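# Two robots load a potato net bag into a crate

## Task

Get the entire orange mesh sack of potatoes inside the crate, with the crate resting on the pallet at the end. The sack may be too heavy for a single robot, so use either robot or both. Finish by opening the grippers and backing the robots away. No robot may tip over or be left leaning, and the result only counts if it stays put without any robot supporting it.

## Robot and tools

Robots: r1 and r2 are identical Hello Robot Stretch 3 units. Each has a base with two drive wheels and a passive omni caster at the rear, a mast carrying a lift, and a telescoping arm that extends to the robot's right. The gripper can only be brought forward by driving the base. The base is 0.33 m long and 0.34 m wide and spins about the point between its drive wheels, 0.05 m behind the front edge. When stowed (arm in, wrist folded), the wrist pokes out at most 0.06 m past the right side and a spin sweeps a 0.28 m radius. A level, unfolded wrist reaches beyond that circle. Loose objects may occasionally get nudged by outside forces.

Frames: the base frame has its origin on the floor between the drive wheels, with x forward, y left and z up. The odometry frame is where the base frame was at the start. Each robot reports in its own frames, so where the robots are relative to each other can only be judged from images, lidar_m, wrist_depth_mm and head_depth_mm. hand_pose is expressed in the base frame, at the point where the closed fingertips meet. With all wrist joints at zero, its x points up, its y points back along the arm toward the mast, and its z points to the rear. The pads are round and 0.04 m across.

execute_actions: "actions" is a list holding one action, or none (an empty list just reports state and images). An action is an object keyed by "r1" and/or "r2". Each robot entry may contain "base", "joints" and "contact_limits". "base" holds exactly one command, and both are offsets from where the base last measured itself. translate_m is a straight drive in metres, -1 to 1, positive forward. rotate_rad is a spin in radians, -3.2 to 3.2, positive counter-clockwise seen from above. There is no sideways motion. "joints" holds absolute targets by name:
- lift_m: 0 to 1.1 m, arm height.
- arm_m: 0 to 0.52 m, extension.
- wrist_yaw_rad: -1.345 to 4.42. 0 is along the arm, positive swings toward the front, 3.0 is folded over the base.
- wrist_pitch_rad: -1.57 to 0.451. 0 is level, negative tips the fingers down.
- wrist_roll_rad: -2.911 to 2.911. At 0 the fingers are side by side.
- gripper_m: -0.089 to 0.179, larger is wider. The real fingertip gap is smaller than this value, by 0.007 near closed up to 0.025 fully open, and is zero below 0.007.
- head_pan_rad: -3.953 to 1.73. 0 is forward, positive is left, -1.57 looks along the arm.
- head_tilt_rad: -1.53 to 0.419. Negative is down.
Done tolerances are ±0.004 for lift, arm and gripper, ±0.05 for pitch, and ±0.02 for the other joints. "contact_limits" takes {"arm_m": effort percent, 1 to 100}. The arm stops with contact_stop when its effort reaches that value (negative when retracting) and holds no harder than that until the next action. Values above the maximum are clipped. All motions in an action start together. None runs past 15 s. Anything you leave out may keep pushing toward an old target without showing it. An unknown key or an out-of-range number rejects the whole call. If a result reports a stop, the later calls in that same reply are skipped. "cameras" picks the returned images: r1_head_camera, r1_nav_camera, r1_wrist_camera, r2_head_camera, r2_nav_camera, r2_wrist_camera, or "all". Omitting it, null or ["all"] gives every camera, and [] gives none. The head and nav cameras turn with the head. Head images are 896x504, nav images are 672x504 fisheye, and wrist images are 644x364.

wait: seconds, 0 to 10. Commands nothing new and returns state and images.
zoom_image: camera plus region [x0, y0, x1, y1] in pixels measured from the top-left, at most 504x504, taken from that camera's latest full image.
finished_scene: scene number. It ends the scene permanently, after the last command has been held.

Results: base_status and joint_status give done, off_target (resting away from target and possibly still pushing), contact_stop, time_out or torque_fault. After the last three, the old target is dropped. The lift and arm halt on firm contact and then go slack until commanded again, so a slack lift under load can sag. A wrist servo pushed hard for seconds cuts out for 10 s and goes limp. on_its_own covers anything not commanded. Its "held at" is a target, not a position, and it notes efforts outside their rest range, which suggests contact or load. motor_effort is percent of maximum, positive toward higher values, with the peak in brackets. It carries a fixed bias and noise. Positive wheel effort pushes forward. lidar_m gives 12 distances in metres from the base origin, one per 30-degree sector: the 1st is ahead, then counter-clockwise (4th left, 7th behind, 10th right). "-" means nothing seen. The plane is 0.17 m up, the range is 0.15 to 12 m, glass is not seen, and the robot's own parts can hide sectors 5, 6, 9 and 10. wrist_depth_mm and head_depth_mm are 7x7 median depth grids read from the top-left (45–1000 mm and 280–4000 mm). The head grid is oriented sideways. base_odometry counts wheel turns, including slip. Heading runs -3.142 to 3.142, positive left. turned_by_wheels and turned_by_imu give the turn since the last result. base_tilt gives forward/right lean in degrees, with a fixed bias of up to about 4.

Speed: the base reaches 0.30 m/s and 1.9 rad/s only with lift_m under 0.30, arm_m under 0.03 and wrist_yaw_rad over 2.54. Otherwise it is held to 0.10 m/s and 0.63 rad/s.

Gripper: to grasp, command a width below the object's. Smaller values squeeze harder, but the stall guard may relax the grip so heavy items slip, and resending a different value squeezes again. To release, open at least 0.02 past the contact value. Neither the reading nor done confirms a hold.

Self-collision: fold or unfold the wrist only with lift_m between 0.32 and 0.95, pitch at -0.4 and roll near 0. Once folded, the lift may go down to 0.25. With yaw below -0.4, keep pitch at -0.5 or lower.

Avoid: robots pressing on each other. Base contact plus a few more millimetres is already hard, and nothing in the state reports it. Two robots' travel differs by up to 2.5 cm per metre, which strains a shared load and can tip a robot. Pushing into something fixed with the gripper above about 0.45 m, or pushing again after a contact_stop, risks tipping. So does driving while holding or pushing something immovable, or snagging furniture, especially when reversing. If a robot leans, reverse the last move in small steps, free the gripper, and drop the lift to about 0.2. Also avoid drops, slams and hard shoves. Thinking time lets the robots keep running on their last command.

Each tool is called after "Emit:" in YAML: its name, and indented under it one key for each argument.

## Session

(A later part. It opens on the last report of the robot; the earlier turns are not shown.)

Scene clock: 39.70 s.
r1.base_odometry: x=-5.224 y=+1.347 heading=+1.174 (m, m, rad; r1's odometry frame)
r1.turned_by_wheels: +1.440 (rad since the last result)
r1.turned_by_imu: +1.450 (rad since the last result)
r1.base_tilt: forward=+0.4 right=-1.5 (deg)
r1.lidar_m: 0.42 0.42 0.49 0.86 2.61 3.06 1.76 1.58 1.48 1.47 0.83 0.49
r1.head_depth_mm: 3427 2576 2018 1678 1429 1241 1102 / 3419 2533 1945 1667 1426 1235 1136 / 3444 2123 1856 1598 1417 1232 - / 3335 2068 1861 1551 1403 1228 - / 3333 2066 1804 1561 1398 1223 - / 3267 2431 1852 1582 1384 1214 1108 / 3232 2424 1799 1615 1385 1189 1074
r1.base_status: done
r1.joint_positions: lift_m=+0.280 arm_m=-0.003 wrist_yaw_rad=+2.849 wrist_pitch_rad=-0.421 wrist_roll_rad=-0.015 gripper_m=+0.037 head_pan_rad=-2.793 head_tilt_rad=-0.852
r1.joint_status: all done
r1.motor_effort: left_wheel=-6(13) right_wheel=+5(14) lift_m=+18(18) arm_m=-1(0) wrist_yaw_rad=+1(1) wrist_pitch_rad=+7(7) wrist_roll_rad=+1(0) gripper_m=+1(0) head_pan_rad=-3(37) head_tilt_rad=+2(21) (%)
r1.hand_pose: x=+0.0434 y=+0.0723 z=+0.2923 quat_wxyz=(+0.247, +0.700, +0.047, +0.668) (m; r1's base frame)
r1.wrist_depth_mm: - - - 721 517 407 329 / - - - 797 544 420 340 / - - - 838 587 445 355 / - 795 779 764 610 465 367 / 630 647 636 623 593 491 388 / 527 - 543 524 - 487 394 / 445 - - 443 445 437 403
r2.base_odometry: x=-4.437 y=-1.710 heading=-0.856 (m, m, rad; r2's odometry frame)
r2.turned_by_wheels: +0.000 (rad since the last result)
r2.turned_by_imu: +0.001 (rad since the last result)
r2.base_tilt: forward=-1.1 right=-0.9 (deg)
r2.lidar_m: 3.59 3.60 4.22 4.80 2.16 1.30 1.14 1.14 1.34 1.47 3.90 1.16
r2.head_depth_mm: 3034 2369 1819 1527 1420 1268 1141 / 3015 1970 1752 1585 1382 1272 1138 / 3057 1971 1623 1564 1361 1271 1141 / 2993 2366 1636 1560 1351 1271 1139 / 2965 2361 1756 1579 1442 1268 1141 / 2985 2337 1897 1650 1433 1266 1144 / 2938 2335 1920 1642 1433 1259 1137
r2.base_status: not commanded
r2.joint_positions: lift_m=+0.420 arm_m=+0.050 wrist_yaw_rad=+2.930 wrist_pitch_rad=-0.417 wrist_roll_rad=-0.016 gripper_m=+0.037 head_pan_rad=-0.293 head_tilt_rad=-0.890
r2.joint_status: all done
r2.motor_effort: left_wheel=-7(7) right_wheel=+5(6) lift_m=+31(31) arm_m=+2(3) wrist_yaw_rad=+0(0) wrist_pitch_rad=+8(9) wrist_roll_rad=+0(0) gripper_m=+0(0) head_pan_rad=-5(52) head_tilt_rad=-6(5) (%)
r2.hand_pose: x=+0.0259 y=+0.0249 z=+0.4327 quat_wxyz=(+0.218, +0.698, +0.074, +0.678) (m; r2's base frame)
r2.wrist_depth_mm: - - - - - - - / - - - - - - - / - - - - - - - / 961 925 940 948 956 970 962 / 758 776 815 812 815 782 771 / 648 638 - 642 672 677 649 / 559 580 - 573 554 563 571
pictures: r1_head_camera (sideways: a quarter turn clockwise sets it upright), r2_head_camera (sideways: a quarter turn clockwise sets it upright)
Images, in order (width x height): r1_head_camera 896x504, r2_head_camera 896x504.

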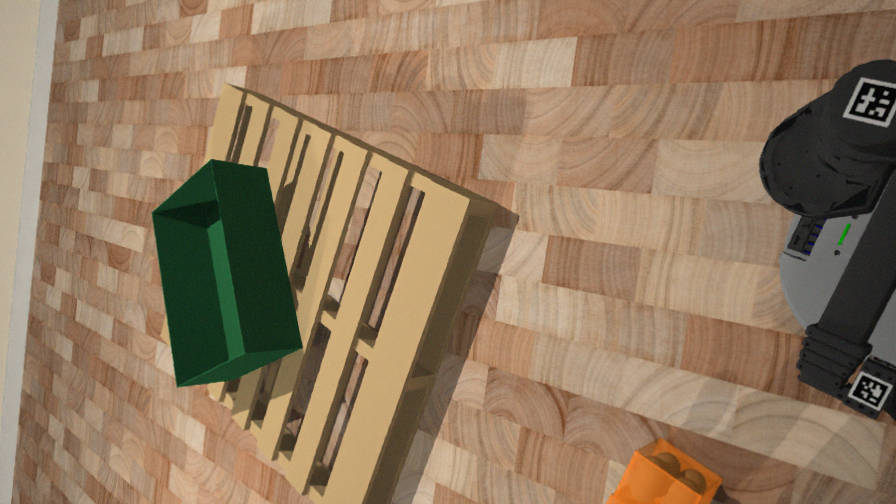

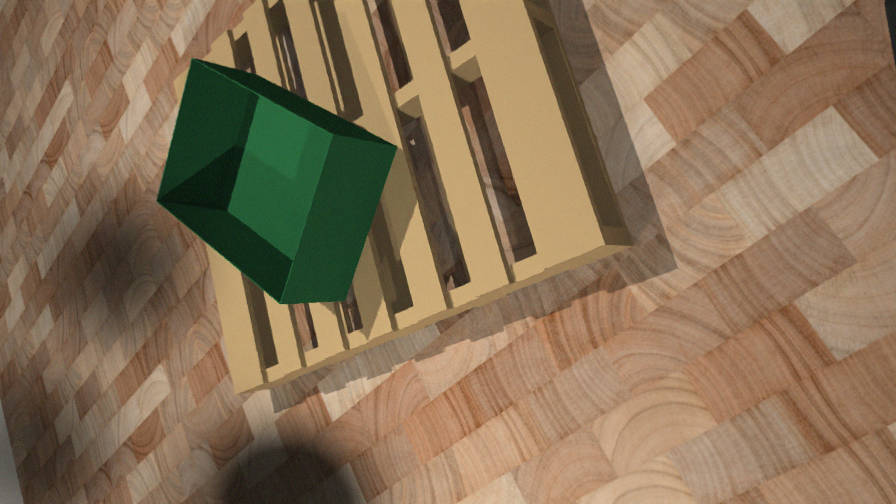

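Emit:
execute_actions:
  actions: []

Scene clock: 40.33 s.
r1.base_odometry: x=-5.224 y=+1.347 heading=+1.174 (m, m, rad; r1's odometry frame)
r1.turned_by_wheels: +0.000 (rad since the last result)
r1.turned_by_imu: +0.000 (rad since the last result)
r1.base_tilt: forward=+0.5 right=-1.5 (deg)
r1.lidar_m: 0.42 0.42 0.49 0.86 2.62 3.04 1.76 1.57 1.48 1.47 0.83 0.49
r1.head_depth_mm: 3403 2542 2017 1669 1430 1242 1101 / 3430 2543 1949 1654 1424 1240 1136 / 3387 2131 1857 1594 1409 1231 - / 3373 2101 1853 1554 1402 1225 - / 3363 2071 1809 1569 1399 1224 - / 3245 2441 1856 1586 1396 1217 1106 / 3260 2428 1808 1615 1387 1187 1075
r1.base_status: done
r1.joint_positions: lift_m=+0.280 arm_m=-0.003 wrist_yaw_rad=+2.849 wrist_pitch_rad=-0.421 wrist_roll_rad=-0.015 gripper_m=+0.037 head_pan_rad=-2.793 head_tilt_rad=-0.852
r1.joint_status: all done
r1.motor_effort: left_wheel=-6(13) right_wheel=+5(14) lift_m=+18(18) arm_m=+0(0) wrist_yaw_rad=+1(1) wrist_pitch_rad=+7(7) wrist_roll_rad=+0(0) gripper_m=-1(0) head_pan_rad=-5(37) head_tilt_rad=+1(21) (%)
r1.hand_pose: x=+0.0434 y=+0.0723 z=+0.2923 quat_wxyz=(+0.247, +0.700, +0.047, +0.668) (m; r1's base frame)
r1.wrist_depth_mm: - - - 737 522 401 331 / - - - 802 538 422 340 / - - - 856 581 442 357 / - 799 794 769 618 466 368 / 615 647 622 617 598 483 386 / 523 - 541 513 - 488 397 / 452 - - 446 441 445 408
r2.base_odometry: x=-4.437 y=-1.710 heading=-0.856 (m, m, rad; r2's odometry frame)
r2.turned_by_wheels: +0.000 (rad since the last result)
r2.turned_by_imu: +0.000 (rad since the last result)
r2.base_tilt: forward=-1.1 right=-0.9 (deg)
r2.lidar_m: 3.59 3.61 4.22 4.79 2.16 1.30 1.14 1.14 1.34 1.47 3.90 1.15
r2.head_depth_mm: 3061 2374 1814 1531 1404 1275 1143 / 3004 1962 1755 1581 1384 1271 1141 / 3046 1974 1636 1549 1355 1275 1142 / 2997 2368 1634 1558 1362 1272 1140 / 2996 2343 1740 1584 1439 1266 1136 / 2993 2336 1885 1639 1427 1267 1136 / 2979 2356 1923 1649 1430 1263 1133
r2.base_status: not commanded
r2.joint_positions: lift_m=+0.420 arm_m=+0.050 wrist_yaw_rad=+2.930 wrist_pitch_rad=-0.417 wrist_roll_rad=-0.016 gripper_m=+0.037 head_pan_rad=-0.293 head_tilt_rad=-0.890
r2.joint_status: all done
r2.motor_effort: left_wheel=-7(7) right_wheel=+5(6) lift_m=+31(31) arm_m=+2(3) wrist_yaw_rad=+0(0) wrist_pitch_rad=+8(9) wrist_roll_rad=+0(0) gripper_m=+0(0) head_pan_rad=-6(52) head_tilt_rad=-5(5) (%)
r2.hand_pose: x=+0.0259 y=+0.0249 z=+0.4327 quat_wxyz=(+0.218, +0.698, +0.074, +0.678) (m; r2's base frame)
r2.wrist_depth_mm: - - - - - - - / - - - - - - - / - - - - - - - / 962 946 948 973 949 971 974 / 767 761 786 775 805 788 767 / 648 651 - 658 691 647 662 / 564 571 - 574 554 566 575
pictures: r1_head_camera (sideways: a quarter turn clockwise sets it upright), r1_nav_camera (sideways: a quarter turn counterclockwise sets it upright), r1_wrist_camera, r2_head_camera (sideways: a quarter turn clockwise sets it upright), r2_nav_camera (sideways: a quarter turn counterclockwise sets it upright), r2_wrist_camera
Images, in order (width x height): r1_head_camera 896x504, r1_nav_camera 672x504, r1_wrist_camera 644x364, r2_head_camera 896x504, r2_nav_camera 672x504, r2_wrist_camera 644x364.

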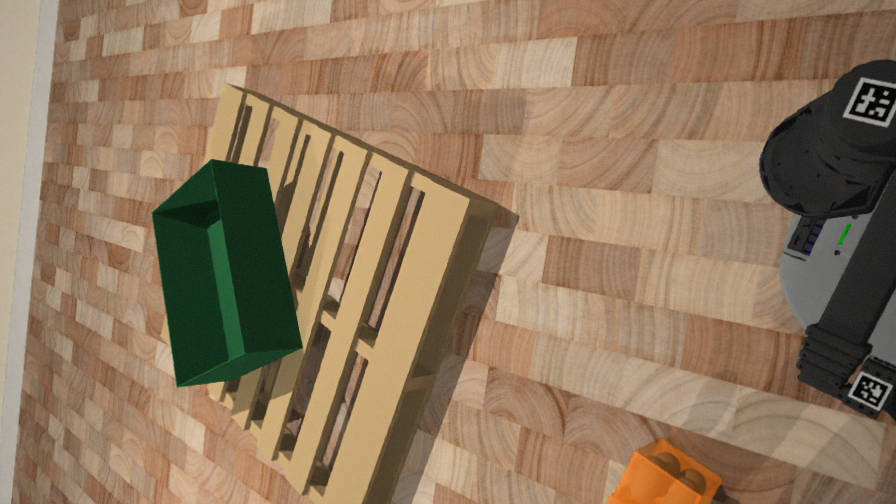

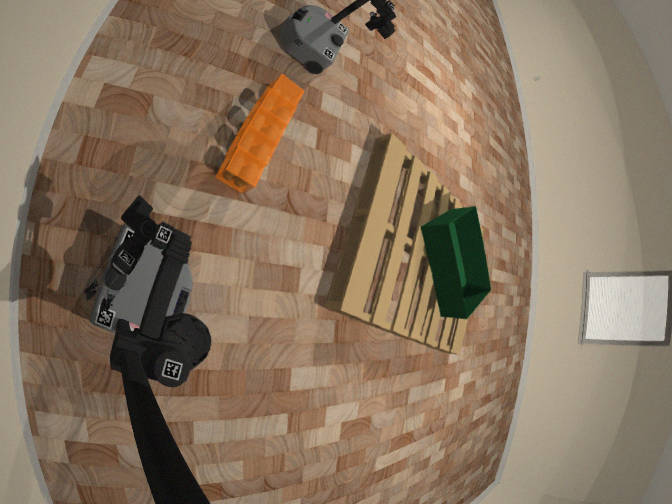

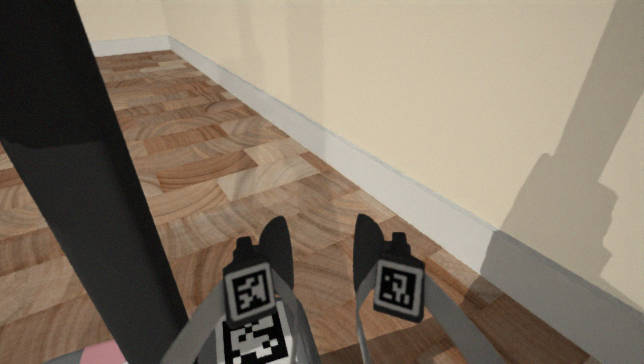

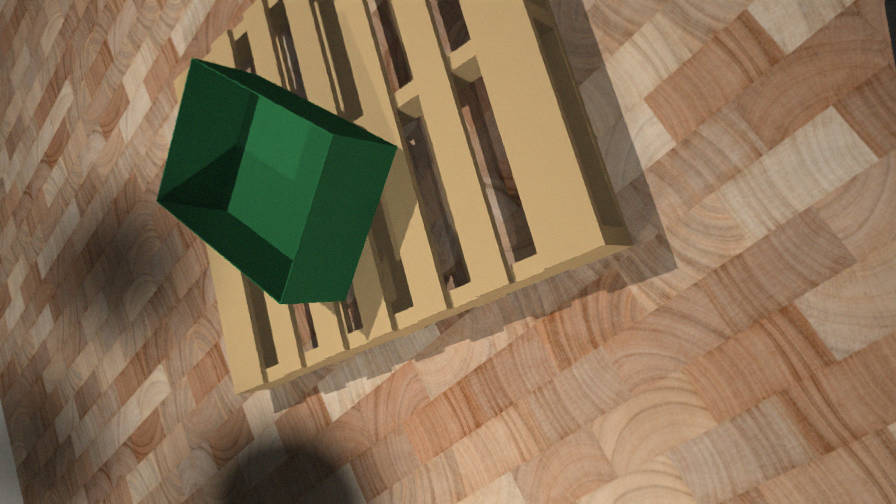

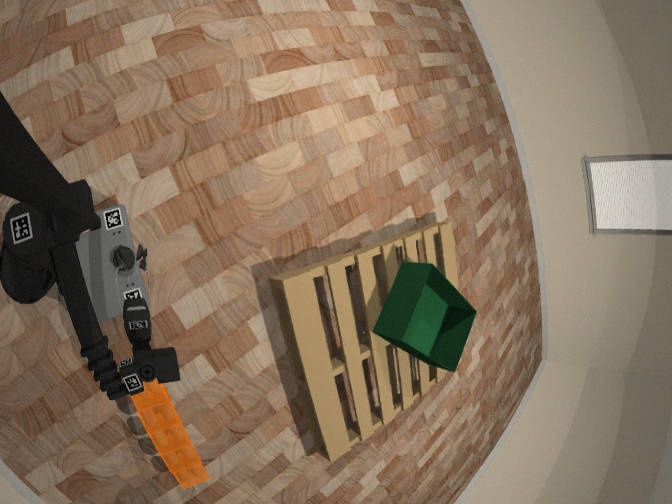

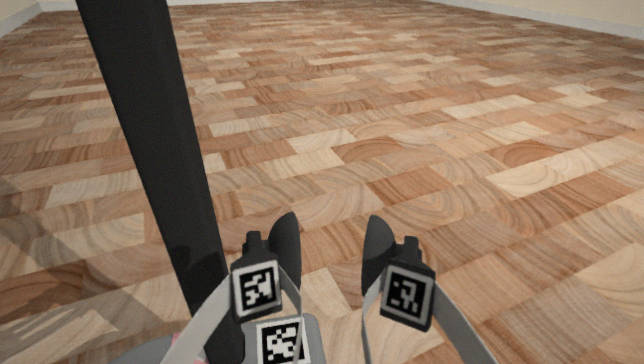

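Emit:
execute_actions:
  actions:
    - {"r1": {"base": {"translate_m": -0.245}, "joints": {"lift_m": 0.42, "arm_m": 0.05, "wrist_pitch_rad": -0.4, "head_pan_rad": -3.0, "head_tilt_rad": -1.0}}, "r2": {"joints": {"wrist_yaw_rad": 0.0, "arm_m": 0.2, "gripper_m": 0.179, "head_pan_rad": -0.1, "head_tilt_rad": -1.0}}}
  cameras: []

Emit:
execute_actions:
  actions:
    - {"r1": {"joints": {"wrist_yaw_rad": 0.0, "arm_m": 0.25, "gripper_m": 0.179}}, "r2": {"joints": {"wrist_pitch_rad": -1.42, "arm_m": 0.31}}}
  cameras: ["r1_head_camera", "r2_head_camera", "r2_wrist_camera"]

Scene clock: 44.47 s.
r1.base_odometry: x=-5.319 y=+1.121 heading=+1.173 (m, m, rad; r1's odometry frame)
r1.turned_by_wheels: +0.000 (rad since the last result)
r1.turned_by_imu: -0.001 (rad since the last result)
r1.base_tilt: forward=+0.3 right=-1.5 (deg)
r1.lidar_m: 0.66 0.66 0.77 1.34 2.56 2.98 1.56 1.37 4.77 1.43 1.31 0.76
r1.head_depth_mm: 2464 2040 1729 1506 1336 1195 1055 / 2444 2026 1720 1498 1331 - - / 2427 2016 1706 1492 1345 - - / 2398 1888 1645 1481 1314 - - / 2387 1692 1562 1407 1313 1211 - / 2375 1645 1587 1395 1300 1209 1098 / 2338 1735 1560 1398 1297 1209 1033
r1.base_status: done
r1.joint_positions: lift_m=+0.420 arm_m=+0.050 wrist_yaw_rad=+2.849 wrist_pitch_rad=-0.421 wrist_roll_rad=-0.015 gripper_m=+0.037 head_pan_rad=-2.993 head_tilt_rad=-0.988
r1.joint_status: all done
r1.motor_effort: left_wheel=-5(16) right_wheel=+4(8) lift_m=+27(28) arm_m=+4(8) wrist_yaw_rad=+1(1) wrist_pitch_rad=+7(7) wrist_roll_rad=+1(0) gripper_m=+0(0) head_pan_rad=-5(22) head_tilt_rad=-7(24) (%)
r1.hand_pose: x=+0.0434 y=+0.0198 z=+0.4318 quat_wxyz=(+0.247, +0.700, +0.047, +0.668) (m; r1's base frame)
r1.wrist_depth_mm: - - - - 855 633 521 / - - - - 884 672 538 / - - - - 928 696 562 / - - - - 945 746 594 / 856 - 843 840 851 769 619 / 704 710 - 702 - 685 635 / 607 596 605 601 582 600 584
r2.base_odometry: x=-4.437 y=-1.710 heading=-0.856 (m, m, rad; r2's odometry frame)
r2.turned_by_wheels: +0.000 (rad since the last result)
r2.turned_by_imu: +0.001 (rad since the last result)
r2.base_tilt: forward=-1.0 right=-0.8 (deg)
r2.lidar_m: 3.60 3.59 4.21 4.79 2.17 1.31 1.14 1.14 1.34 1.43 3.91 1.16
r2.head_depth_mm: 2458 1792 1555 1446 1358 1240 1125 / 2424 1791 1523 1433 1353 1228 1126 / 2401 1776 1613 1418 1343 1231 1136 / 2421 1919 1681 1518 1366 1233 1119 / 2437 2027 1743 1533 1362 1231 1120 / 2406 2007 1757 1524 1362 1227 1117 / 2386 2007 1732 1521 1363 1225 1113
r2.base_status: not commanded
r2.joint_positions: lift_m=+0.420 arm_m=+0.200 wrist_yaw_rad=+0.003 wrist_pitch_rad=-0.417 wrist_roll_rad=-0.016 gripper_m=+0.179 head_pan_rad=-0.107 head_tilt_rad=-0.987
r2.joint_status: all done
r2.motor_effort: left_wheel=-7(7) right_wheel=+6(6) lift_m=+32(31) arm_m=+2(3) wrist_yaw_rad=-3(4) wrist_pitch_rad=+8(8) wrist_roll_rad=+0(0) gripper_m=+0(83) head_pan_rad=+4(28) head_tilt_rad=-6(17) (%)
r2.hand_pose: x=-0.0207 y=-0.5692 z=+0.4327 quat_wxyz=(+0.698, +0.149, -0.686, -0.144) (m; r2's base frame)
r2.wrist_depth_mm: - - - - - - 927 / - - - - - - 978 / - - - 944 - - 973 / 761 904 944 935 964 943 928 / 735 795 770 761 773 796 790 / 636 658 653 629 630 646 679 / 531 559 560 535 540 557 -
pictures: none
No camera images: the call's "cameras" was empty. Leave "cameras" out to get every camera's image.

Scene clock: 47.17 s.
r1.base_odometry: x=-5.319 y=+1.121 heading=+1.173 (m, m, rad; r1's odometry frame)
r1.turned_by_wheels: +0.000 (rad since the last result)
r1.turned_by_imu: +0.000 (rad since the last result)
r1.base_tilt: forward=+0.3 right=-1.5 (deg)
r1.lidar_m: 0.66 0.66 0.77 1.34 2.55 2.98 1.56 1.37 4.79 1.43 1.31 0.76
r1.head_depth_mm: 2486 2053 1733 1503 1336 1198 1059 / 2445 2020 1714 1495 1330 - - / 2436 1995 1710 1488 1347 - - / 2394 1893 1643 1484 1324 - - / 2387 1700 1567 1402 1315 1212 - / 2377 1639 1586 1396 1306 1208 1064 / 2351 1730 1562 1398 1304 1156 1063
r1.base_status: not commanded
r1.joint_positions: lift_m=+0.420 arm_m=+0.250 wrist_yaw_rad=+0.003 wrist_pitch_rad=-0.421 wrist_roll_rad=-0.015 gripper_m=+0.179 head_pan_rad=-2.993 head_tilt_rad=-0.988
r1.joint_status: all done
r1.motor_effort: left_wheel=-5(5) right_wheel=+4(5) lift_m=+27(27) arm_m=+5(6) wrist_yaw_rad=-3(5) wrist_pitch_rad=+7(7) wrist_roll_rad=+0(0) gripper_m=+0(91) head_pan_rad=-3(4) head_tilt_rad=-7(7) (%)
r1.hand_pose: x=-0.0208 y=-0.6187 z=+0.4318 quat_wxyz=(+0.697, +0.150, -0.686, -0.146) (m; r1's base frame)
r1.wrist_depth_mm: - - - - - - - / - - - - - - - / - - - 991 - - - / - - - 943 - - 850 / 835 872 853 846 828 816 833 / 726 697 699 607 706 693 707 / - 598 597 503 590 586 573
r2.base_odometry: x=-4.437 y=-1.710 heading=-0.856 (m, m, rad; r2's odometry frame)
r2.turned_by_wheels: +0.000 (rad since the last result)
r2.turned_by_imu: +0.001 (rad since the last result)
r2.base_tilt: forward=-1.2 right=-0.8 (deg)
r2.lidar_m: 3.59 3.60 4.21 4.77 2.17 1.30 1.14 1.14 1.34 1.43 3.90 1.15
r2.head_depth_mm: 2444 1805 1541 1441 1368 1242 1127 / 2443 1786 1521 1422 1349 1239 1126 / 2432 1786 1611 1423 1342 1235 1126 / 2420 1921 1680 1527 1359 1222 1124 / 2397 2040 1742 1526 1364 1225 1115 / 2394 2023 1725 1523 1364 1226 1116 / 2418 2004 1734 1522 1357 1228 1115
r2.base_status: not commanded
r2.joint_positions: lift_m=+0.420 arm_m=+0.310 wrist_yaw_rad=+0.002 wrist_pitch_rad=-1.414 wrist_roll_rad=-0.016 gripper_m=+0.179 head_pan_rad=-0.107 head_tilt_rad=-0.987
r2.joint_status: all done
r2.motor_effort: left_wheel=-7(7) right_wheel=+6(5) lift_m=+31(31) arm_m=+3(2) wrist_yaw_rad=-2(2) wrist_pitch_rad=-3(7) wrist_roll_rad=+0(0) gripper_m=+0(0) head_pan_rad=+5(4) head_tilt_rad=-6(6) (%)
r2.hand_pose: x=-0.0216 y=-0.4707 z=+0.3016 quat_wxyz=(+0.542, +0.464, -0.532, -0.455) (m; r2's base frame)
r2.wrist_depth_mm: 452 457 452 446 350 442 438 / 457 463 451 452 395 445 441 / 465 468 459 455 355 449 441 / 470 469 460 458 455 453 452 / 463 458 469 458 462 459 455 / 476 467 465 467 463 462 459 / 484 474 468 466 468 460 -
pictures: r1_head_camera (sideways: a quarter turn clockwise sets it upright), r2_head_camera (sideways: a quarter turn clockwise sets it upright), r2_wrist_camera
Images, in order (width x height): r1_head_camera 896x504, r2_head_camera 896x504, r2_wrist_camera 644x364.

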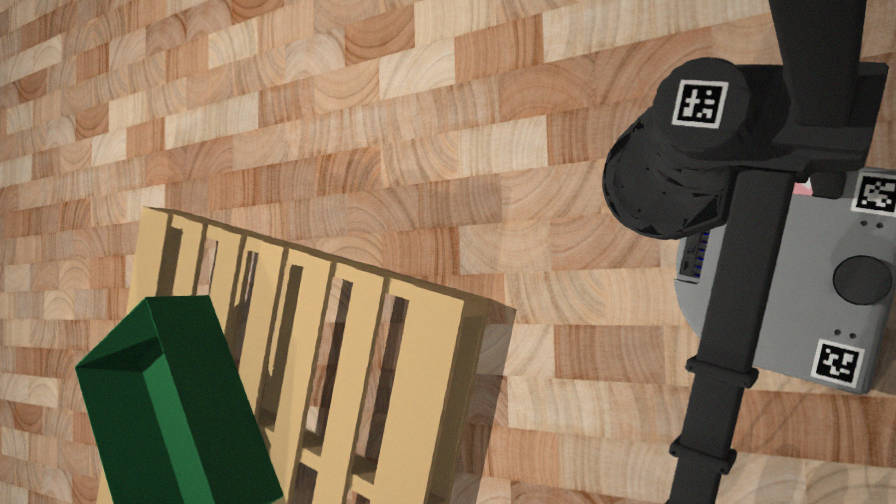

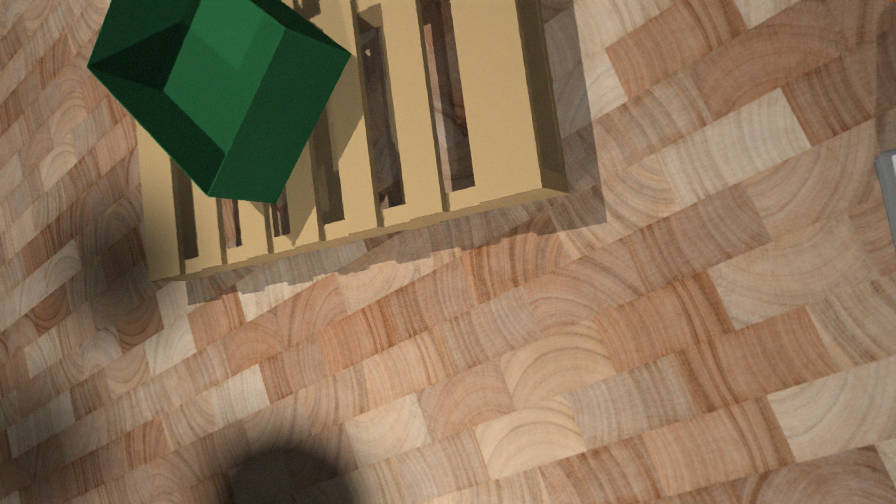

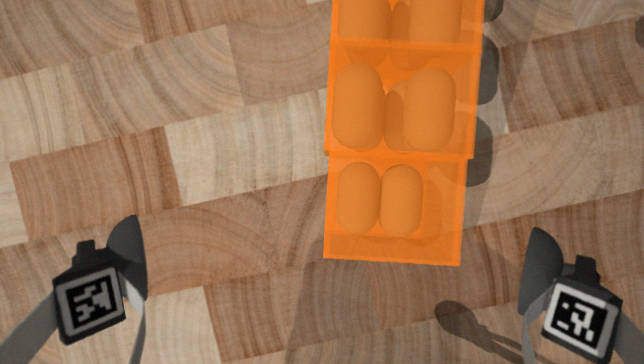

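Emit:
execute_actions:
  actions:
    - {"r1": {"joints": {"wrist_pitch_rad": -1.42, "arm_m": 0.405}}, "r2": {"base": {"translate_m": -0.06}, "joints": {"arm_m": 0.295, "lift_m": 0.32}}}
  cameras: ["r1_wrist_camera", "r2_wrist_camera"]

Scene clock: 49.77 s.
r1.base_odometry: x=-5.319 y=+1.121 heading=+1.173 (m, m, rad; r1's odometry frame)
r1.turned_by_wheels: +0.000 (rad since the last result)
r1.turned_by_imu: +0.000 (rad since the last result)
r1.base_tilt: forward=+0.4 right=-1.6 (deg)
r1.lidar_m: 0.66 0.66 0.77 1.34 2.55 2.97 1.56 1.37 4.78 1.43 1.31 0.76
r1.head_depth_mm: 2466 2037 1737 1495 1330 1201 1060 / 2468 2019 1731 1508 1325 - - / 2408 2012 1708 1494 1349 - - / 2393 1884 1638 1483 1312 - - / 2400 1699 1569 1403 1312 1215 - / 2359 1632 1583 1396 1307 1210 1066 / 2358 1725 1567 1395 1298 1136 1062
r1.base_status: not commanded
r1.joint_positions: lift_m=+0.420 arm_m=+0.405 wrist_yaw_rad=+0.002 wrist_pitch_rad=-1.416 wrist_roll_rad=-0.015 gripper_m=+0.179 head_pan_rad=-2.993 head_tilt_rad=-0.988
r1.joint_status: all done
r1.motor_effort: left_wheel=-5(5) right_wheel=+4(5) lift_m=+27(27) arm_m=+4(7) wrist_yaw_rad=-2(3) wrist_pitch_rad=-2(7) wrist_roll_rad=+0(1) gripper_m=+0(0) head_pan_rad=-4(4) head_tilt_rad=-7(7) (%)
r1.hand_pose: x=-0.0216 y=-0.5653 z=+0.3015 quat_wxyz=(+0.542, +0.464, -0.532, -0.456) (m; r1's base frame)
r1.wrist_depth_mm: 463 462 474 363 472 481 479 / 458 463 471 377 471 475 481 / 461 463 468 363 470 472 478 / 460 459 462 374 468 477 477 / 462 463 463 356 474 468 474 / 453 459 457 465 469 468 476 / - 456 456 460 466 466 471
r2.base_odometry: x=-4.476 y=-1.665 heading=-0.857 (m, m, rad; r2's odometry frame)
r2.turned_by_wheels: +0.000 (rad since the last result)
r2.turned_by_imu: +0.001 (rad since the last result)
r2.base_tilt: forward=-1.3 right=-0.7 (deg)
r2.lidar_m: 3.65 3.66 4.30 4.78 2.05 1.23 1.08 1.08 1.27 1.42 3.92 1.20
r2.head_depth_mm: 2444 1842 1580 1421 1366 1245 1126 / 2409 1802 1553 1394 1367 1231 1123 / 2409 1700 1641 1403 1368 1233 1131 / 2414 1932 1681 1524 1361 1226 1118 / 2410 2025 1749 1519 1356 1223 1117 / 2390 2001 1737 1526 1358 1222 1118 / 2391 1992 1731 1523 1358 1226 1115
r2.base_status: done
r2.joint_positions: lift_m=+0.320 arm_m=+0.295 wrist_yaw_rad=+0.002 wrist_pitch_rad=-1.415 wrist_roll_rad=-0.016 gripper_m=+0.179 head_pan_rad=-0.107 head_tilt_rad=-0.988
r2.joint_status: all done
r2.motor_effort: left_wheel=-6(12) right_wheel=+5(7) lift_m=+21(29) arm_m=-4(4) wrist_yaw_rad=-2(1) wrist_pitch_rad=-2(3) wrist_roll_rad=+0(0) gripper_m=+0(0) head_pan_rad=+4(4) head_tilt_rad=-5(6) (%)
r2.hand_pose: x=-0.0216 y=-0.4562 z=+0.2021 quat_wxyz=(+0.542, +0.464, -0.532, -0.456) (m; r2's base frame)
r2.wrist_depth_mm: 359 355 355 262 299 351 349 / 361 359 359 254 248 352 348 / 367 365 362 312 359 358 350 / 364 365 360 302 353 357 351 / 369 364 366 323 355 358 356 / 370 367 366 361 361 360 358 / 377 374 369 370 370 365 -
pictures: r1_wrist_camera, r2_wrist_camera
Images, in order (width x height): r1_wrist_camera 644x364, r2_wrist_camera 644x364.

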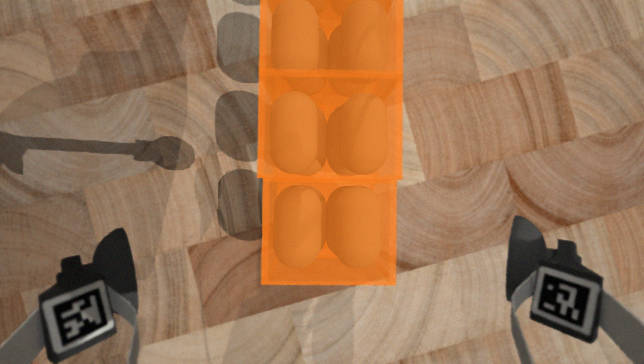

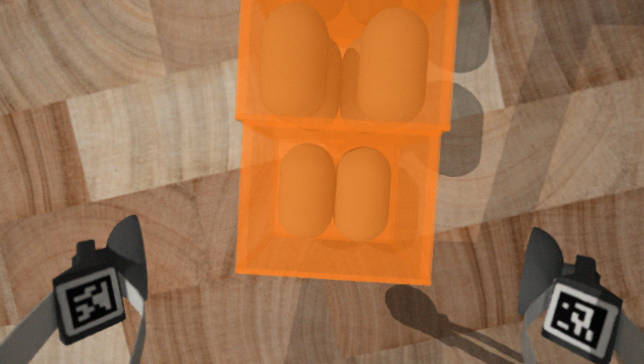

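Emit:
execute_actions:
  actions:
    - {"r1": {"joints": {"wrist_yaw_rad": -0.03, "arm_m": 0.383, "lift_m": 0.28}}, "r2": {"joints": {"wrist_yaw_rad": -0.03, "lift_m": 0.28}}}
  cameras: ["r1_wrist_camera", "r2_wrist_camera"]

Scene clock: 52.17 s.
r1.base_odometry: x=-5.319 y=+1.121 heading=+1.173 (m, m, rad; r1's odometry frame)
r1.turned_by_wheels: +0.000 (rad since the last result)
r1.turned_by_imu: +0.000 (rad since the last result)
r1.base_tilt: forward=+0.4 right=-1.6 (deg)
r1.lidar_m: 0.66 0.66 0.77 1.34 2.56 2.97 1.56 1.37 4.79 1.00 1.31 0.76
r1.head_depth_mm: 2497 2036 1730 1509 1339 1194 1059 / 2436 2019 1718 1500 1326 1206 1042 / 2432 2018 1709 1490 1320 - - / 2414 1884 1632 1482 1314 - - / 2387 1685 1559 1388 1315 1212 - / 2357 1638 1581 1396 1303 1195 1061 / 2356 1730 1557 1403 1303 1191 1065
r1.base_status: not commanded
r1.joint_positions: lift_m=+0.280 arm_m=+0.383 wrist_yaw_rad=-0.027 wrist_pitch_rad=-1.417 wrist_roll_rad=-0.015 gripper_m=+0.179 head_pan_rad=-2.993 head_tilt_rad=-0.988
r1.joint_status: all done
r1.motor_effort: left_wheel=-5(5) right_wheel=+5(5) lift_m=+18(23) arm_m=-4(8) wrist_yaw_rad=-2(2) wrist_pitch_rad=-2(1) wrist_roll_rad=+1(0) gripper_m=+0(0) head_pan_rad=-4(4) head_tilt_rad=-6(7) (%)
r1.hand_pose: x=-0.0220 y=-0.5437 z=+0.1621 quat_wxyz=(+0.535, +0.456, -0.539, -0.464) (m; r1's base frame)
r1.wrist_depth_mm: 327 327 326 275 224 332 337 / 324 325 325 227 219 335 336 / 322 322 325 279 330 332 336 / 319 323 322 223 224 331 334 / 319 321 325 217 218 332 333 / 320 317 323 324 326 332 330 / - 319 325 322 325 329 330
r2.base_odometry: x=-4.476 y=-1.665 heading=-0.857 (m, m, rad; r2's odometry frame)
r2.turned_by_wheels: +0.000 (rad since the last result)
r2.turned_by_imu: +0.001 (rad since the last result)
r2.base_tilt: forward=-1.1 right=-0.7 (deg)
r2.lidar_m: 3.66 3.66 4.31 4.76 2.05 1.24 1.08 1.08 1.27 0.90 3.91 1.20
r2.head_depth_mm: 2445 1837 1570 1419 1369 1242 1120 / 2439 1792 1566 1389 1370 1233 1126 / 2410 1708 1650 1400 1375 1233 1138 / 2402 1913 1671 1517 1370 1228 1119 / 2416 2033 1750 1534 1355 1222 1118 / 2411 2009 1745 1526 1353 1228 1112 / 2404 2004 1734 1518 1359 1221 1118
r2.base_status: not commanded
r2.joint_positions: lift_m=+0.280 arm_m=+0.295 wrist_yaw_rad=-0.027 wrist_pitch_rad=-1.415 wrist_roll_rad=-0.016 gripper_m=+0.179 head_pan_rad=-0.107 head_tilt_rad=-0.988
r2.joint_status: all done
r2.motor_effort: left_wheel=-7(6) right_wheel=+5(5) lift_m=+22(22) arm_m=-4(4) wrist_yaw_rad=-2(2) wrist_pitch_rad=-3(2) wrist_roll_rad=+0(0) gripper_m=+0(0) head_pan_rad=+4(4) head_tilt_rad=-5(6) (%)
r2.hand_pose: x=-0.0220 y=-0.4561 z=+0.1621 quat_wxyz=(+0.536, +0.456, -0.539, -0.463) (m; r2's base frame)
r2.wrist_depth_mm: 319 323 317 221 204 309 311 / 321 316 321 222 209 312 311 / 319 324 321 315 317 313 312 / 328 326 320 263 316 317 314 / 327 327 323 267 321 317 318 / 331 326 325 325 321 319 315 / 333 329 327 324 322 318 -
pictures: r1_wrist_camera, r2_wrist_camera
Images, in order (width x height): r1_wrist_camera 644x364, r2_wrist_camera 644x364.

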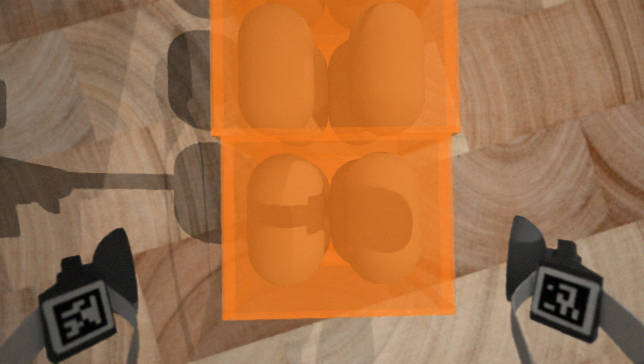

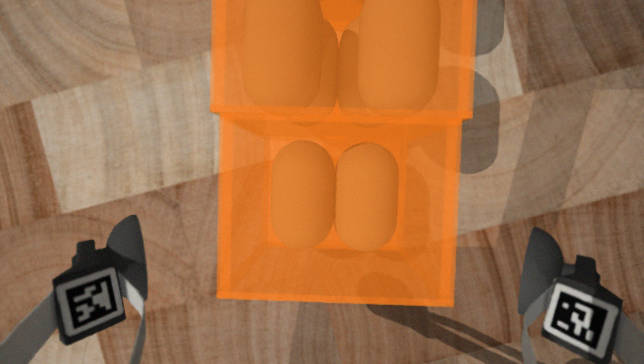

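Emit:
execute_actions:
  actions:
    - {"r1": {"base": {"translate_m": -0.009}, "joints": {"lift_m": 0.265}}, "r2": {"base": {"translate_m": -0.002}, "joints": {"lift_m": 0.25}}}
  cameras: ["r1_wrist_camera", "r2_wrist_camera"]

Scene clock: 53.47 s.
r1.base_odometry: x=-5.323 y=+1.112 heading=+1.173 (m, m, rad; r1's odometry frame)
r1.turned_by_wheels: +0.000 (rad since the last result)
r1.turned_by_imu: +0.000 (rad since the last result)
r1.base_tilt: forward=+0.3 right=-1.5 (deg)
r1.lidar_m: 0.67 0.67 0.78 1.36 2.55 2.97 1.55 1.37 4.78 1.01 1.33 0.77
r1.head_depth_mm: 2475 2027 1730 1504 1331 1190 1053 / 2439 2016 1724 1498 1331 1218 1038 / 2426 1992 1708 1491 1320 - - / 2426 1888 1630 1484 1320 - - / 2378 1695 1570 1402 1308 1209 - / 2385 1649 1587 1387 1307 1193 1064 / 2360 1723 1545 1396 1300 1181 1062
r1.base_status: done
r1.joint_positions: lift_m=+0.265 arm_m=+0.383 wrist_yaw_rad=-0.027 wrist_pitch_rad=-1.417 wrist_roll_rad=-0.015 gripper_m=+0.179 head_pan_rad=-2.993 head_tilt_rad=-0.988
r1.joint_status: all done
r1.motor_effort: left_wheel=-4(10) right_wheel=+4(6) lift_m=+18(23) arm_m=-4(4) wrist_yaw_rad=-3(1) wrist_pitch_rad=-1(1) wrist_roll_rad=+0(0) gripper_m=+0(0) head_pan_rad=-4(4) head_tilt_rad=-7(7) (%)
r1.hand_pose: x=-0.0220 y=-0.5437 z=+0.1471 quat_wxyz=(+0.535, +0.456, -0.539, -0.464) (m; r1's base frame)
r1.wrist_depth_mm: 311 311 203 218 209 318 320 / 307 310 202 214 209 318 319 / 305 308 308 267 314 315 316 / 305 309 214 207 314 317 319 / 308 307 209 203 212 314 317 / 303 306 308 308 311 314 318 / - 306 306 308 311 313 315
r2.base_odometry: x=-4.477 y=-1.663 heading=-0.857 (m, m, rad; r2's odometry frame)
r2.turned_by_wheels: +0.000 (rad since the last result)
r2.turned_by_imu: +0.000 (rad since the last result)
r2.base_tilt: forward=-1.3 right=-0.7 (deg)
r2.lidar_m: 3.64 3.65 4.29 4.76 2.06 1.23 1.08 1.08 1.27 0.89 3.92 1.21
r2.head_depth_mm: 2460 1832 1579 1410 1372 1235 1134 / 2438 1783 1563 1383 1364 1236 1122 / 2423 1712 1655 1415 1365 1235 1125 / 2407 1922 1687 1520 1364 1223 1125 / 2422 2015 1737 1524 1361 1225 1120 / 2408 2009 1730 1527 1358 1228 1109 / 2384 2005 1718 1518 1358 1227 1116
r2.base_status: done
r2.joint_positions: lift_m=+0.250 arm_m=+0.295 wrist_yaw_rad=-0.027 wrist_pitch_rad=-1.415 wrist_roll_rad=-0.016 gripper_m=+0.179 head_pan_rad=-0.107 head_tilt_rad=-0.988
r2.joint_status: all done
r2.motor_effort: left_wheel=-6(14) right_wheel=+6(6) lift_m=+21(21) arm_m=-4(4) wrist_yaw_rad=-2(3) wrist_pitch_rad=-3(2) wrist_roll_rad=+0(0) gripper_m=+0(0) head_pan_rad=+5(4) head_tilt_rad=-6(5) (%)
r2.hand_pose: x=-0.0220 y=-0.4561 z=+0.1321 quat_wxyz=(+0.536, +0.456, -0.539, -0.463) (m; r2's base frame)
r2.wrist_depth_mm: 287 289 183 192 174 282 278 / 291 289 285 228 181 283 281 / 293 290 291 250 287 285 283 / 295 288 291 230 286 287 288 / 295 294 292 234 289 286 287 / 296 298 297 290 291 292 289 / 300 298 297 295 290 293 -
pictures: r1_wrist_camera, r2_wrist_camera
Images, in order (width x height): r1_wrist_camera 644x364, r2_wrist_camera 644x364.

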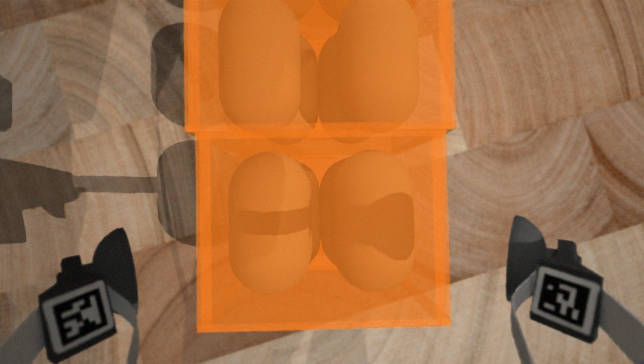

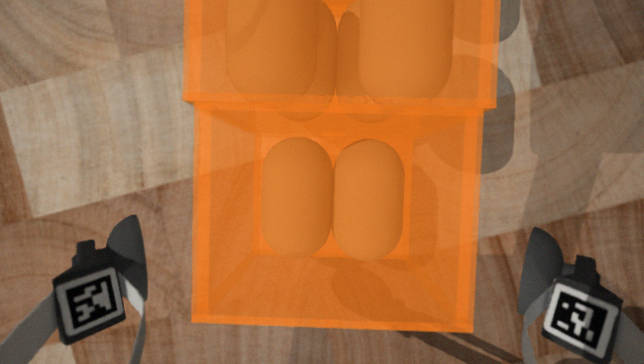

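Both centred. Descend.

Emit:
execute_actions:
  actions:
    - {"r1": {"joints": {"lift_m": 0.21}}, "r2": {"joints": {"lift_m": 0.214}}}
  cameras: ["r1_wrist_camera", "r2_wrist_camera"]

Emit:
execute_actions:
  actions:
    - {"r1": {"joints": {"gripper_m": 0.093}}, "r2": {"joints": {"gripper_m": 0.103}}}
  cameras: ["r1_wrist_camera", "r2_wrist_camera"]

Scene clock: 54.90 s.
r1.base_odometry: x=-5.323 y=+1.112 heading=+1.173 (m, m, rad; r1's odometry frame)
r1.turned_by_wheels: +0.000 (rad since the last result)
r1.turned_by_imu: +0.000 (rad since the last result)
r1.base_tilt: forward=+0.3 right=-1.6 (deg)
r1.lidar_m: 0.67 0.67 0.77 1.36 2.55 2.97 1.55 1.36 4.78 1.43 1.33 0.77
r1.head_depth_mm: 2444 2037 1732 1503 1337 1192 1056 / 2454 2017 1721 1505 1333 1206 1053 / 2436 1996 1707 1489 1321 - - / 2398 1903 1642 1479 1320 1239 - / 2374 1684 1559 1403 1312 1216 - / 2366 1648 1586 1399 1307 1189 1065 / 2348 1718 1559 1396 1299 1188 1067
r1.base_status: not commanded
r1.joint_positions: lift_m=+0.210 arm_m=+0.383 wrist_yaw_rad=-0.027 wrist_pitch_rad=-1.417 wrist_roll_rad=-0.015 gripper_m=+0.179 head_pan_rad=-2.993 head_tilt_rad=-0.988
r1.joint_status: all done
r1.motor_effort: left_wheel=-4(5) right_wheel=+4(4) lift_m=+18(15) arm_m=-3(4) wrist_yaw_rad=-2(2) wrist_pitch_rad=-1(2) wrist_roll_rad=+0(0) gripper_m=+0(0) head_pan_rad=-4(4) head_tilt_rad=-7(7) (%)
r1.hand_pose: x=-0.0220 y=-0.5437 z=+0.0921 quat_wxyz=(+0.535, +0.456, -0.539, -0.464) (m; r1's base frame)
r1.wrist_depth_mm: 254 258 145 168 146 263 264 / 254 256 150 200 152 261 263 / 252 253 255 223 260 259 262 / 253 256 144 157 145 261 261 / 251 254 142 155 143 257 263 / 251 253 142 156 143 258 261 / - 251 252 254 257 256 258
r2.base_odometry: x=-4.477 y=-1.663 heading=-0.857 (m, m, rad; r2's odometry frame)
r2.turned_by_wheels: +0.000 (rad since the last result)
r2.turned_by_imu: +0.000 (rad since the last result)
r2.base_tilt: forward=-0.9 right=-0.9 (deg)
r2.lidar_m: 3.66 3.65 4.30 4.77 2.04 1.23 1.08 1.08 1.27 1.42 3.92 1.21
r2.head_depth_mm: 2443 1843 1577 1416 1379 1240 1131 / 2445 1806 1559 1389 1370 1235 1126 / 2425 1703 1645 1398 1362 1232 1134 / 2426 1920 1684 1524 1371 1232 1120 / 2409 2019 1738 1533 1364 1233 1121 / 2358 2030 1741 1528 1353 1225 1115 / 2366 2015 1727 1518 1358 1220 1119
r2.base_status: not commanded
r2.joint_positions: lift_m=+0.214 arm_m=+0.295 wrist_yaw_rad=-0.027 wrist_pitch_rad=-1.415 wrist_roll_rad=-0.016 gripper_m=+0.179 head_pan_rad=-0.107 head_tilt_rad=-0.988
r2.joint_status: all done
r2.motor_effort: left_wheel=-6(6) right_wheel=+5(5) lift_m=+21(21) arm_m=-4(4) wrist_yaw_rad=-2(3) wrist_pitch_rad=-3(2) wrist_roll_rad=+0(0) gripper_m=+0(0) head_pan_rad=+4(4) head_tilt_rad=-5(5) (%)
r2.hand_pose: x=-0.0220 y=-0.4561 z=+0.0961 quat_wxyz=(+0.536, +0.456, -0.539, -0.463) (m; r2's base frame)
r2.wrist_depth_mm: 251 251 141 192 138 246 245 / 255 252 207 197 153 247 247 / 257 254 253 251 249 248 249 / 259 254 255 195 203 249 246 / 259 257 258 198 207 250 251 / 260 258 259 255 256 254 251 / 265 258 261 256 254 256 -
pictures: r1_wrist_camera, r2_wrist_camera
Images, in order (width x height): r1_wrist_camera 644x364, r2_wrist_camera 644x364.

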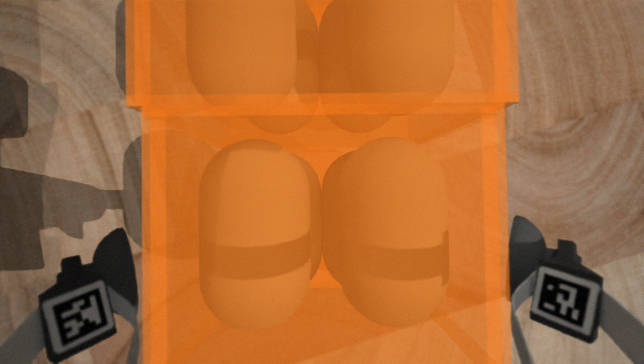

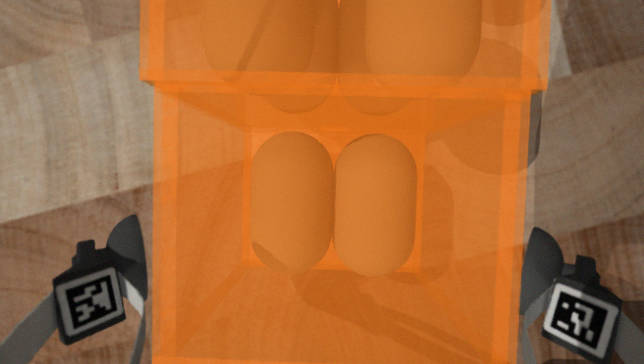

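Scene clock: 56.23 s.
r1.base_odometry: x=-5.323 y=+1.112 heading=+1.173 (m, m, rad; r1's odometry frame)
r1.turned_by_wheels: +0.000 (rad since the last result)
r1.turned_by_imu: +0.000 (rad since the last result)
r1.base_tilt: forward=+0.4 right=-1.6 (deg)
r1.lidar_m: 0.67 0.67 0.78 1.36 2.55 2.96 1.55 1.36 4.76 1.42 1.33 0.77
r1.head_depth_mm: 2474 2045 1723 1506 1334 1195 1056 / 2447 2009 1718 1502 1330 1208 1050 / 2427 2002 1714 1494 1320 - - / 2398 1888 1634 1491 1318 1236 - / 2378 1692 1557 1396 1312 1214 - / 2383 1650 1585 1399 1300 1194 1069 / 2356 1719 1548 1401 1306 1187 1063
r1.base_status: not commanded
r1.joint_positions: lift_m=+0.210 arm_m=+0.383 wrist_yaw_rad=-0.027 wrist_pitch_rad=-1.418 wrist_roll_rad=-0.015 gripper_m=+0.094 head_pan_rad=-2.993 head_tilt_rad=-0.988
r1.joint_status: all done
r1.motor_effort: left_wheel=-5(5) right_wheel=+6(6) lift_m=+18(18) arm_m=-3(3) wrist_yaw_rad=-2(3) wrist_pitch_rad=-1(1) wrist_roll_rad=+0(0) gripper_m=-22(100) head_pan_rad=-4(4) head_tilt_rad=-7(7) (%)
r1.hand_pose: x=-0.0220 y=-0.5433 z=+0.0921 quat_wxyz=(+0.534, +0.457, -0.539, -0.465) (m; r1's base frame)
r1.wrist_depth_mm: 255 258 146 170 148 263 266 / 256 256 151 201 153 262 265 / 255 256 257 223 260 262 263 / 254 255 145 158 147 261 261 / 251 254 144 155 145 262 262 / 252 - 143 156 144 - 261 / 252 251 252 256 257 258 260
r2.base_odometry: x=-4.477 y=-1.663 heading=-0.857 (m, m, rad; r2's odometry frame)
r2.turned_by_wheels: +0.000 (rad since the last result)
r2.turned_by_imu: +0.000 (rad since the last result)
r2.base_tilt: forward=-1.2 right=-1.0 (deg)
r2.lidar_m: 3.64 3.67 4.29 4.78 2.05 1.23 1.08 1.08 1.27 1.42 3.91 1.21
r2.head_depth_mm: 2443 1848 1574 1417 1386 1237 1125 / 2457 1785 1564 1395 1368 1231 1125 / 2437 1710 1649 1396 1381 1236 1136 / 2432 1912 1676 1521 1357 1231 1117 / 2412 2013 1733 1526 1367 1232 1118 / 2409 2015 1737 1527 1363 1223 1118 / 2407 2008 1725 1533 1355 1227 1112
r2.base_status: not commanded
r2.joint_positions: lift_m=+0.214 arm_m=+0.295 wrist_yaw_rad=-0.027 wrist_pitch_rad=-1.417 wrist_roll_rad=-0.016 gripper_m=+0.104 head_pan_rad=-0.107 head_tilt_rad=-0.988
r2.joint_status: all done
r2.motor_effort: left_wheel=-7(7) right_wheel=+6(5) lift_m=+21(21) arm_m=-4(4) wrist_yaw_rad=-2(2) wrist_pitch_rad=-2(3) wrist_roll_rad=+0(0) gripper_m=-22(96) head_pan_rad=+4(5) head_tilt_rad=-5(6) (%)
r2.hand_pose: x=-0.0220 y=-0.4557 z=+0.0961 quat_wxyz=(+0.535, +0.457, -0.538, -0.464) (m; r2's base frame)
r2.wrist_depth_mm: 252 252 141 193 139 245 245 / 256 252 208 199 153 248 249 / 255 255 254 254 249 251 249 / 259 258 254 197 204 250 250 / 258 258 257 199 208 255 251 / 261 - 261 260 255 255 252 / 261 262 262 258 259 256 255
pictures: r1_wrist_camera, r2_wrist_camera
Images, in order (width x height): r1_wrist_camera 644x364, r2_wrist_camera 644x364.

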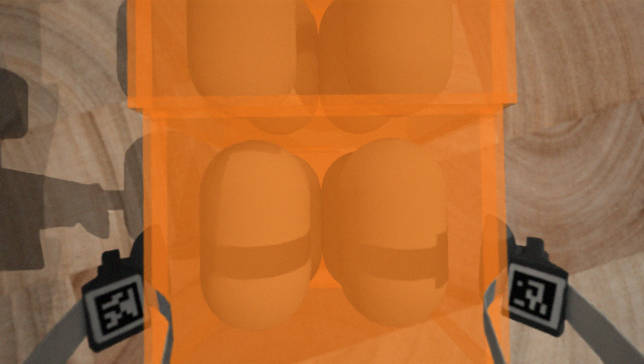

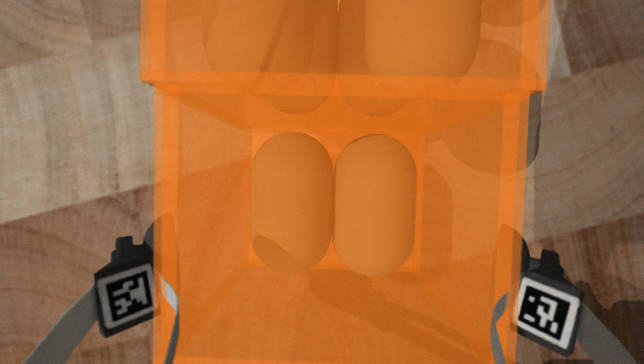

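Emit:
execute_actions:
  actions:
    - {"r1": {"joints": {"gripper_m": 0.095, "lift_m": 0.25, "arm_m": 0.395}}, "r2": {"joints": {"gripper_m": 0.105, "lift_m": 0.254, "arm_m": 0.307}}}
  cameras: ["r1_wrist_camera", "r2_wrist_camera"]

Scene clock: 57.50 s.
r1.base_odometry: x=-5.323 y=+1.112 heading=+1.173 (m, m, rad; r1's odometry frame)
r1.turned_by_wheels: +0.000 (rad since the last result)
r1.turned_by_imu: +0.000 (rad since the last result)
r1.base_tilt: forward=+0.3 right=-1.6 (deg)
r1.lidar_m: 0.67 0.67 0.78 1.36 2.56 2.97 1.55 1.36 4.78 0.99 1.33 0.77
r1.head_depth_mm: 2456 2031 1736 1512 1332 1201 1058 / 2439 2016 1722 1510 1331 1207 1053 / 2407 2006 1710 1488 1322 - - / 2410 1888 1637 1480 1319 - - / 2395 1688 1561 1398 1315 1215 - / 2364 1643 1585 1394 1303 1196 1066 / 2346 1722 1554 1397 1301 1193 1063
r1.base_status: not commanded
r1.joint_positions: lift_m=+0.249 arm_m=+0.395 wrist_yaw_rad=-0.028 wrist_pitch_rad=-1.413 wrist_roll_rad=-0.015 gripper_m=+0.096 head_pan_rad=-2.993 head_tilt_rad=-0.988
r1.joint_status: all done
r1.motor_effort: left_wheel=-5(6) right_wheel=+5(7) lift_m=+34(36) arm_m=+3(6) wrist_yaw_rad=-2(2) wrist_pitch_rad=-3(4) wrist_roll_rad=+0(0) gripper_m=-20(21) head_pan_rad=-4(4) head_tilt_rad=-7(7) (%)
r1.hand_pose: x=-0.0221 y=-0.5563 z=+0.1312 quat_wxyz=(+0.535, +0.455, -0.540, -0.463) (m; r1's base frame)
r1.wrist_depth_mm: 295 296 178 198 181 303 305 / 292 293 173 192 175 300 301 / 292 291 243 228 295 302 301 / 291 293 163 177 164 298 301 / 289 292 154 163 155 300 299 / 288 - 148 159 150 - 298 / 286 289 290 292 294 296 297
r2.base_odometry: x=-4.477 y=-1.663 heading=-0.857 (m, m, rad; r2's odometry frame)
r2.turned_by_wheels: +0.000 (rad since the last result)
r2.turned_by_imu: +0.000 (rad since the last result)
r2.base_tilt: forward=-1.1 right=-0.8 (deg)
r2.lidar_m: 3.63 3.66 4.28 4.78 2.05 1.24 1.08 1.08 1.27 0.89 3.91 1.21
r2.head_depth_mm: 2447 1836 1580 1422 1370 1237 1125 / 2425 1808 1560 1387 1370 1238 1129 / 2436 1695 1644 1408 1370 1241 1131 / 2417 1907 1677 1533 1365 1231 1122 / 2394 2025 1744 1534 1358 1226 1119 / 2387 2016 1743 1525 1365 1232 1119 / 2363 1999 1727 1522 1354 1218 1115
r2.base_status: not commanded
r2.joint_positions: lift_m=+0.253 arm_m=+0.307 wrist_yaw_rad=-0.028 wrist_pitch_rad=-1.409 wrist_roll_rad=-0.016 gripper_m=+0.106 head_pan_rad=-0.107 head_tilt_rad=-0.988
r2.joint_status: all done
r2.motor_effort: left_wheel=-7(7) right_wheel=+8(6) lift_m=+37(38) arm_m=+1(3) wrist_yaw_rad=-2(3) wrist_pitch_rad=-6(8) wrist_roll_rad=+0(0) gripper_m=-19(22) head_pan_rad=+4(4) head_tilt_rad=-7(6) (%)
r2.hand_pose: x=-0.0221 y=-0.4692 z=+0.1354 quat_wxyz=(+0.537, +0.454, -0.540, -0.462) (m; r2's base frame)
r2.wrist_depth_mm: 291 288 173 188 169 286 281 / 293 292 176 187 169 286 286 / 295 289 294 232 290 286 288 / 296 294 292 215 290 290 287 / 296 296 295 205 293 289 288 / 300 - 293 210 295 293 290 / 304 299 296 297 293 293 292
pictures: r1_wrist_camera, r2_wrist_camera
Images, in order (width x height): r1_wrist_camera 644x364, r2_wrist_camera 644x364.

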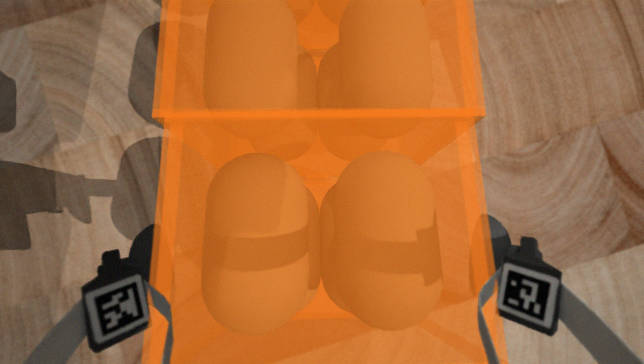

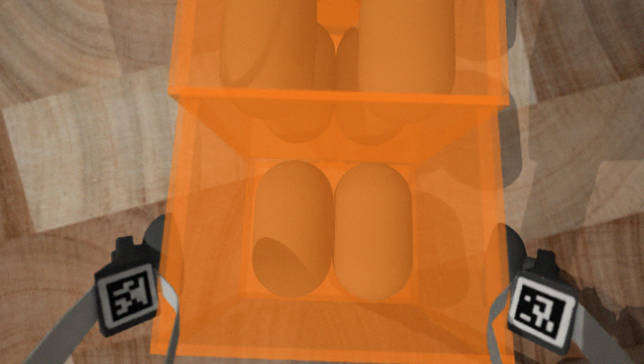

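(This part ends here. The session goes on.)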